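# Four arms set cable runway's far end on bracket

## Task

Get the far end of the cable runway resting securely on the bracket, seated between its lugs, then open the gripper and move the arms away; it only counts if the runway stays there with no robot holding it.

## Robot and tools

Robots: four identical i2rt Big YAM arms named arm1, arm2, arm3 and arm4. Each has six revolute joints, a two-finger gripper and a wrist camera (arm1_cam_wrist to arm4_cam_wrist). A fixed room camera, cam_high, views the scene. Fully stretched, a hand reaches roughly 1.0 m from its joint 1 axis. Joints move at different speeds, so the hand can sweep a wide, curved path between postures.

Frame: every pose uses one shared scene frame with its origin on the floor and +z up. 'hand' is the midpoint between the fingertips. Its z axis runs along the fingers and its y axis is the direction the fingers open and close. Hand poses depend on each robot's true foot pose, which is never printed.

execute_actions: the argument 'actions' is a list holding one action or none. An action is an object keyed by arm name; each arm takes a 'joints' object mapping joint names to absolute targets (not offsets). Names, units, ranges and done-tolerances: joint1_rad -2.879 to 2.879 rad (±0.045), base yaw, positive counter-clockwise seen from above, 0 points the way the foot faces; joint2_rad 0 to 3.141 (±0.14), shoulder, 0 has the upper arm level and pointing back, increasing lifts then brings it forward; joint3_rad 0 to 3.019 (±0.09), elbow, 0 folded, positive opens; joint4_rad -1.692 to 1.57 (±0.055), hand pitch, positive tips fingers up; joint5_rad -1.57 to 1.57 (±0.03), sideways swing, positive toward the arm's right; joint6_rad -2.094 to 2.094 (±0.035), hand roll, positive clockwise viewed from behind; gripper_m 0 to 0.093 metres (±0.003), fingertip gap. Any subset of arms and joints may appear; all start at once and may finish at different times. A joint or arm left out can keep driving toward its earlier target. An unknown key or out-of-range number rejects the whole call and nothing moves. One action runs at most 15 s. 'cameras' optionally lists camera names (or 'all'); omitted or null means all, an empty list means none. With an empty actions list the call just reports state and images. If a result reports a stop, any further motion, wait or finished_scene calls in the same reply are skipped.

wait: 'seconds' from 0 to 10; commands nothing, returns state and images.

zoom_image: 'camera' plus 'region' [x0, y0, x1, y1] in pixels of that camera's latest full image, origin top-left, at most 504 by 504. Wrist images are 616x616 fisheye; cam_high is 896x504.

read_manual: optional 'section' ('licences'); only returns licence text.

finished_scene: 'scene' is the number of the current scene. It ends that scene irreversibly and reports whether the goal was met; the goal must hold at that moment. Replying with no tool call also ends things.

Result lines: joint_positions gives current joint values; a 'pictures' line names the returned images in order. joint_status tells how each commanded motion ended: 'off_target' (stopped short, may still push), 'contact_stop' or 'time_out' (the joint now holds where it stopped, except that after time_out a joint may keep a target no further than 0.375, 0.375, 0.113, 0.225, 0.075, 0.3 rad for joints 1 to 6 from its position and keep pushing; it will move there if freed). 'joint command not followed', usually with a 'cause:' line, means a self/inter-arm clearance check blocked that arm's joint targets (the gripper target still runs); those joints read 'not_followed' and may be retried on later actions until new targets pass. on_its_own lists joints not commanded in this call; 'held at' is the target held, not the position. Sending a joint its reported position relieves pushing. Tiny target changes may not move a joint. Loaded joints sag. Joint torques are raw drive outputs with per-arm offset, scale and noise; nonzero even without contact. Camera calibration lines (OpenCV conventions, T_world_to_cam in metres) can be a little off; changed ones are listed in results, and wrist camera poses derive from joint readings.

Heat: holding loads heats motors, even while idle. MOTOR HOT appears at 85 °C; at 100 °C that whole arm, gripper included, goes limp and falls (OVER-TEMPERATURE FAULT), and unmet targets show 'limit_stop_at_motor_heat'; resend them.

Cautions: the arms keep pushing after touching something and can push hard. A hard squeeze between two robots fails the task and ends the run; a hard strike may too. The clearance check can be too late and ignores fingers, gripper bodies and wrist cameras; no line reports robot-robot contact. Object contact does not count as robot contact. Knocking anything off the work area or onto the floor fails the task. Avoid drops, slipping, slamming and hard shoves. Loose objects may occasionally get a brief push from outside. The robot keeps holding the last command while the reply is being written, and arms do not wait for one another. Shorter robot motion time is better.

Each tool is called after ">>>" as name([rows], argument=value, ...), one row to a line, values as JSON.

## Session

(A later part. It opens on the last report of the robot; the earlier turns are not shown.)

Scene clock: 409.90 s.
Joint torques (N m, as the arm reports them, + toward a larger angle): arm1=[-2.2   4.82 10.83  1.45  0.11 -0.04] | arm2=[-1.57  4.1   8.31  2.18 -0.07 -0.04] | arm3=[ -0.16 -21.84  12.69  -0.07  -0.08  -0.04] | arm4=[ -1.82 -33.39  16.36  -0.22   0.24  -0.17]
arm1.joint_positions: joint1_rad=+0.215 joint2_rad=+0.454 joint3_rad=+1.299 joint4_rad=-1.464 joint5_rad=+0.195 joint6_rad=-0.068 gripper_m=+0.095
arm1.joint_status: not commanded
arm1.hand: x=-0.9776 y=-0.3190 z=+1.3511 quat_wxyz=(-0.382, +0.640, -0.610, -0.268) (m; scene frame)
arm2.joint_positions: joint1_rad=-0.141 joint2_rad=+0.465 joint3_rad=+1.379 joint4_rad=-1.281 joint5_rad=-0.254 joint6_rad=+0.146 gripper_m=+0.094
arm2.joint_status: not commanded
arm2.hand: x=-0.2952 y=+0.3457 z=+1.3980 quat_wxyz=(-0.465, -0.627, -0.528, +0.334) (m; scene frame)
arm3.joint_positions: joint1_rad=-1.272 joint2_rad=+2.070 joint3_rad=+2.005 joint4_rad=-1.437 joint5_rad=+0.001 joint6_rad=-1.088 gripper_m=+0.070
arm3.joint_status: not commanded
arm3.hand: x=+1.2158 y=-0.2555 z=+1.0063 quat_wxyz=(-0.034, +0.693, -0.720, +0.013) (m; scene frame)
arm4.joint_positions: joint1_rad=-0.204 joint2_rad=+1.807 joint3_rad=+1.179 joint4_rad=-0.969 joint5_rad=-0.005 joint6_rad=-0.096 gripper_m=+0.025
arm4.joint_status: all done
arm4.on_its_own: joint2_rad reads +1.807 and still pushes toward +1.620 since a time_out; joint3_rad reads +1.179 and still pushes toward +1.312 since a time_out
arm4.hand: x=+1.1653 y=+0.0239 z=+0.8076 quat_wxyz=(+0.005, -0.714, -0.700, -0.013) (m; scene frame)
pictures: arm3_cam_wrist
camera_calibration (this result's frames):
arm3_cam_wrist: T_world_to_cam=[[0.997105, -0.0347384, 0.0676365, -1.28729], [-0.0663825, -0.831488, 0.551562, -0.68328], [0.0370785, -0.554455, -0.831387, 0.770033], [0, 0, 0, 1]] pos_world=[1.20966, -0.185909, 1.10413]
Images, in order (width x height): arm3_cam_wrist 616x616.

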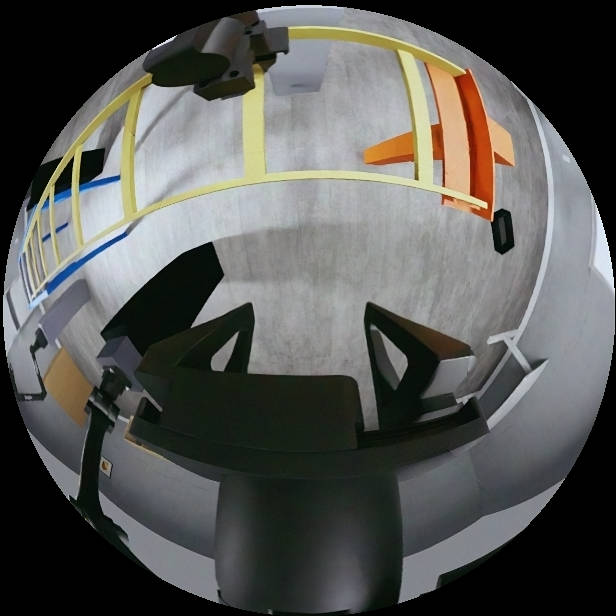

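Now lower onto the shelf.

>>> execute_actions([
  {"arm4":{"joints":{"joint2_rad":1.80,"joint3_rad":1.21}}},
], cameras=["arm3_cam_wrist"])

>>> zoom_image(camera="arm3_cam_wrist", region=[350, 20, 550, 240])

Scene clock: 413.90 s.
Joint torques (N m, as the arm reports them, + toward a larger angle): arm1=[-2.28  4.83 10.84  1.37  0.12 -0.05] | arm2=[-1.58  4.04  8.31  2.18 -0.08 -0.04] | arm3=[ -0.15 -21.89  12.67  -0.08  -0.08  -0.04] | arm4=[ -1.78 -21.19   9.99  -0.37  -0.05  -0.11]
arm1.joint_positions: joint1_rad=+0.215 joint2_rad=+0.454 joint3_rad=+1.299 joint4_rad=-1.464 joint5_rad=+0.195 joint6_rad=-0.068 gripper_m=+0.095
arm1.joint_status: not commanded
arm1.hand: x=-0.9776 y=-0.3190 z=+1.3511 quat_wxyz=(-0.382, +0.640, -0.610, -0.268) (m; scene frame)
arm2.joint_positions: joint1_rad=-0.141 joint2_rad=+0.465 joint3_rad=+1.379 joint4_rad=-1.281 joint5_rad=-0.254 joint6_rad=+0.146 gripper_m=+0.094
arm2.joint_status: not commanded
arm2.hand: x=-0.2952 y=+0.3457 z=+1.3980 quat_wxyz=(-0.465, -0.627, -0.528, +0.334) (m; scene frame)
arm3.joint_positions: joint1_rad=-1.272 joint2_rad=+2.070 joint3_rad=+2.005 joint4_rad=-1.437 joint5_rad=+0.001 joint6_rad=-1.088 gripper_m=+0.070
arm3.joint_status: not commanded
arm3.hand: x=+1.2158 y=-0.2555 z=+1.0063 quat_wxyz=(-0.034, +0.693, -0.720, +0.013) (m; scene frame)
arm4.joint_positions: joint1_rad=-0.204 joint2_rad=+1.845 joint3_rad=+1.164 joint4_rad=-0.966 joint5_rad=+0.002 joint6_rad=-0.100 gripper_m=+0.025
arm4.joint_status: all done
arm4.hand: x=+1.1655 y=+0.0356 z=+0.7859 quat_wxyz=(+0.023, -0.712, -0.701, -0.031) (m; scene frame)
pictures: arm3_cam_wrist
camera_calibration (this result's frames):
arm3_cam_wrist: T_world_to_cam=[[0.997105, -0.0347384, 0.0676365, -1.28729], [-0.0663825, -0.831488, 0.551562, -0.68328], [0.0370785, -0.554455, -0.831387, 0.770033], [0, 0, 0, 1]] pos_world=[1.20966, -0.185909, 1.10413]
Images, in order (width x height): arm3_cam_wrist 616x616.

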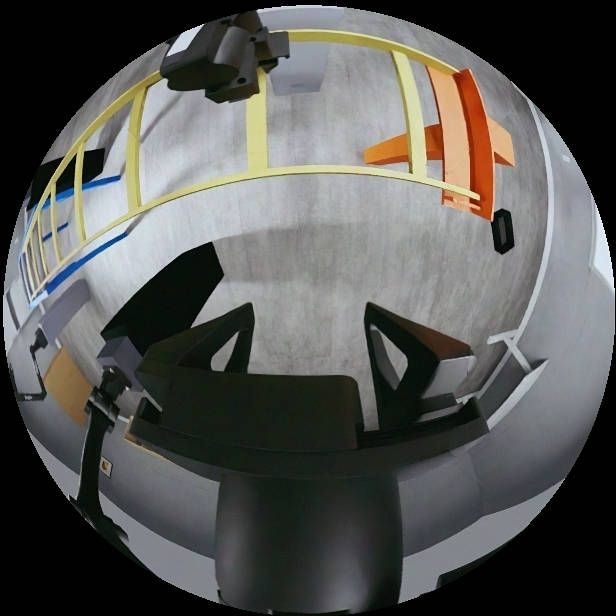

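Region (350, 20, 550, 240) of arm3_cam_wrist's 616x616 image, scaled by 2.291, with more detail than that image has; it fills the left 458 columns of this view, and the rest is white.

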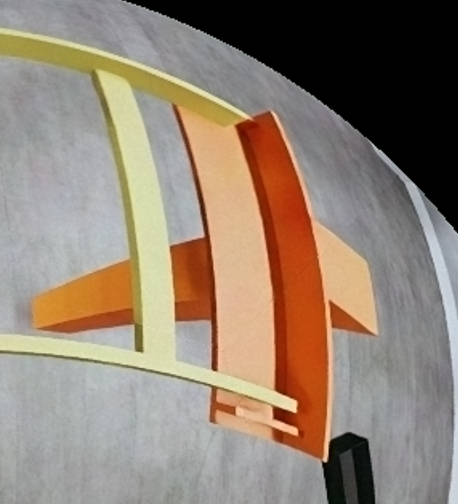

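Seated, inside the lugs. Release and retreat.

>>> execute_actions([
  {"arm4":{"joints":{"gripper_m":0.08}},"arm3":{"joints":{"joint1_rad":-0.6,"joint2_rad":0.7,"joint3_rad":1.3,"joint4_rad":-1.4,"joint6_rad":0}}},
], cameras=[])

>>> execute_actions([
  {"arm4":{"joints":{"joint2_rad":0.9,"joint3_rad":1.3,"joint4_rad":-1.5}}},
], cameras=["arm4_cam_wrist","cam_high"])

Scene clock: 421.67 s.
Joint torques (N m, as the arm reports them, + toward a larger angle): arm1=[-2.18  4.72 10.84  1.39  0.12 -0.05] | arm2=[-1.56  4.12  8.31  2.17 -0.07 -0.04] | arm3=[-1.13  0.67  9.85  1.48  0.2   0.15] | arm4=[ -1.9  -16.49   9.21   0.07  -0.03  -0.12]
arm1.joint_positions: joint1_rad=+0.215 joint2_rad=+0.454 joint3_rad=+1.299 joint4_rad=-1.464 joint5_rad=+0.195 joint6_rad=-0.068 gripper_m=+0.095
arm1.joint_status: not commanded
arm1.hand: x=-0.9776 y=-0.3190 z=+1.3511 quat_wxyz=(-0.382, +0.640, -0.610, -0.268) (m; scene frame)
arm2.joint_positions: joint1_rad=-0.141 joint2_rad=+0.465 joint3_rad=+1.379 joint4_rad=-1.281 joint5_rad=-0.254 joint6_rad=+0.146 gripper_m=+0.094
arm2.joint_status: not commanded
arm2.hand: x=-0.2952 y=+0.3457 z=+1.3980 quat_wxyz=(-0.465, -0.627, -0.528, +0.334) (m; scene frame)
arm3.joint_positions: joint1_rad=-0.588 joint2_rad=+0.699 joint3_rad=+1.306 joint4_rad=-1.400 joint5_rad=-0.004 joint6_rad=-0.013 gripper_m=+0.070
arm3.joint_status: all done
arm3.hand: x=+0.7296 y=-0.3026 z=+1.3122 quat_wxyz=(-0.322, +0.501, -0.778, -0.200) (m; scene frame)
arm4.joint_positions: joint1_rad=-0.204 joint2_rad=+1.796 joint3_rad=+1.180 joint4_rad=-0.976 joint5_rad=+0.002 joint6_rad=-0.100 gripper_m=+0.080
arm4.joint_status: all done
arm4.hand: x=+1.1641 y=+0.0239 z=+0.8130 quat_wxyz=(+0.006, -0.712, -0.702, -0.009) (m; scene frame)
pictures: none
No camera images: the call's "cameras" was empty. Leave "cameras" out to get every camera's image.

Scene clock: 423.30 s.
Joint torques (N m, as the arm reports them, + toward a larger angle): arm1=[-2.11  4.84 10.84  1.38  0.11 -0.05] | arm2=[-1.54  4.08  8.3   2.16 -0.07 -0.04] | arm3=[-1.21  0.75  9.86  1.48  0.2   0.15] | arm4=[-1.98 -1.51 10.09  0.92 -0.03 -0.12]
arm1.joint_positions: joint1_rad=+0.215 joint2_rad=+0.454 joint3_rad=+1.299 joint4_rad=-1.464 joint5_rad=+0.195 joint6_rad=-0.068 gripper_m=+0.095
arm1.joint_status: not commanded
arm1.hand: x=-0.9776 y=-0.3190 z=+1.3511 quat_wxyz=(-0.382, +0.640, -0.610, -0.268) (m; scene frame)
arm2.joint_positions: joint1_rad=-0.141 joint2_rad=+0.465 joint3_rad=+1.379 joint4_rad=-1.281 joint5_rad=-0.254 joint6_rad=+0.146 gripper_m=+0.094
arm2.joint_status: not commanded
arm2.hand: x=-0.2952 y=+0.3457 z=+1.3980 quat_wxyz=(-0.465, -0.627, -0.528, +0.334) (m; scene frame)
arm3.joint_positions: joint1_rad=-0.588 joint2_rad=+0.699 joint3_rad=+1.306 joint4_rad=-1.400 joint5_rad=-0.004 joint6_rad=-0.012 gripper_m=+0.070
arm3.joint_status: not commanded
arm3.hand: x=+0.7296 y=-0.3026 z=+1.3122 quat_wxyz=(-0.322, +0.501, -0.778, -0.201) (m; scene frame)
arm4.joint_positions: joint1_rad=-0.204 joint2_rad=+0.892 joint3_rad=+1.282 joint4_rad=-1.492 joint5_rad=+0.002 joint6_rad=-0.100 gripper_m=+0.080
arm4.joint_status: all done
arm4.hand: x=+1.1831 y=+0.2008 z=+1.1889 quat_wxyz=(-0.147, -0.693, -0.682, +0.180) (m; scene frame)
pictures: arm4_cam_wrist, cam_high
camera_calibration (this result's frames):
arm4_cam_wrist: T_world_to_cam=[[-0.999289, 0.0177988, 0.0332391, 1.14005], [0.0225994, 0.988405, 0.150151, -0.396357], [-0.0301811, 0.150796, -0.988104, 1.30198], [0, 0, 0, 1]] pos_world=[1.18749, 0.175137, 1.30811]
Images, in order (width x height): arm4_cam_wrist 616x616, cam_high 896x504.

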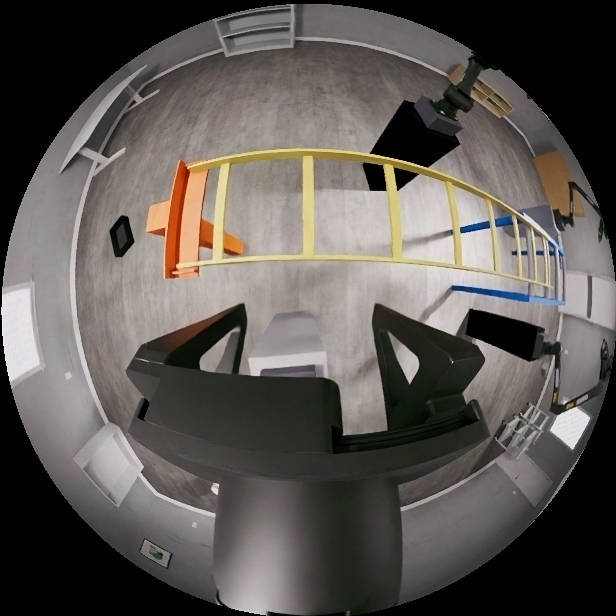

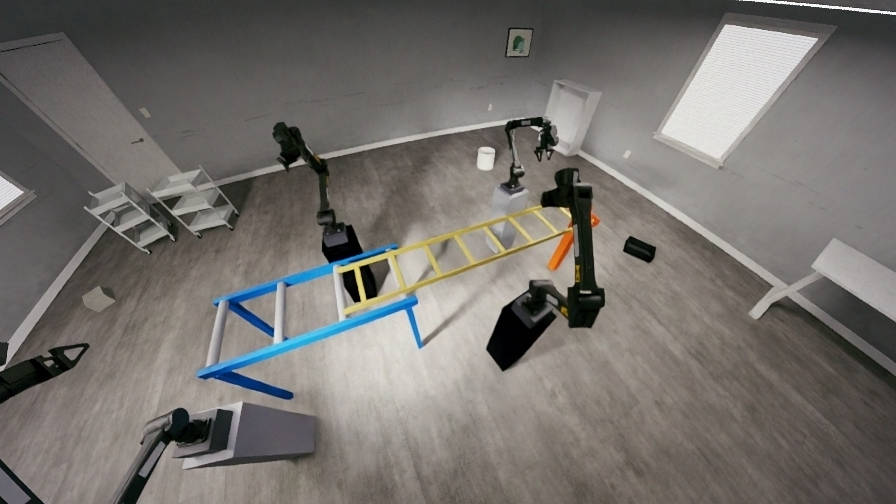

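>>> finished_scene(scene=1)

The scene is finished: the task was done.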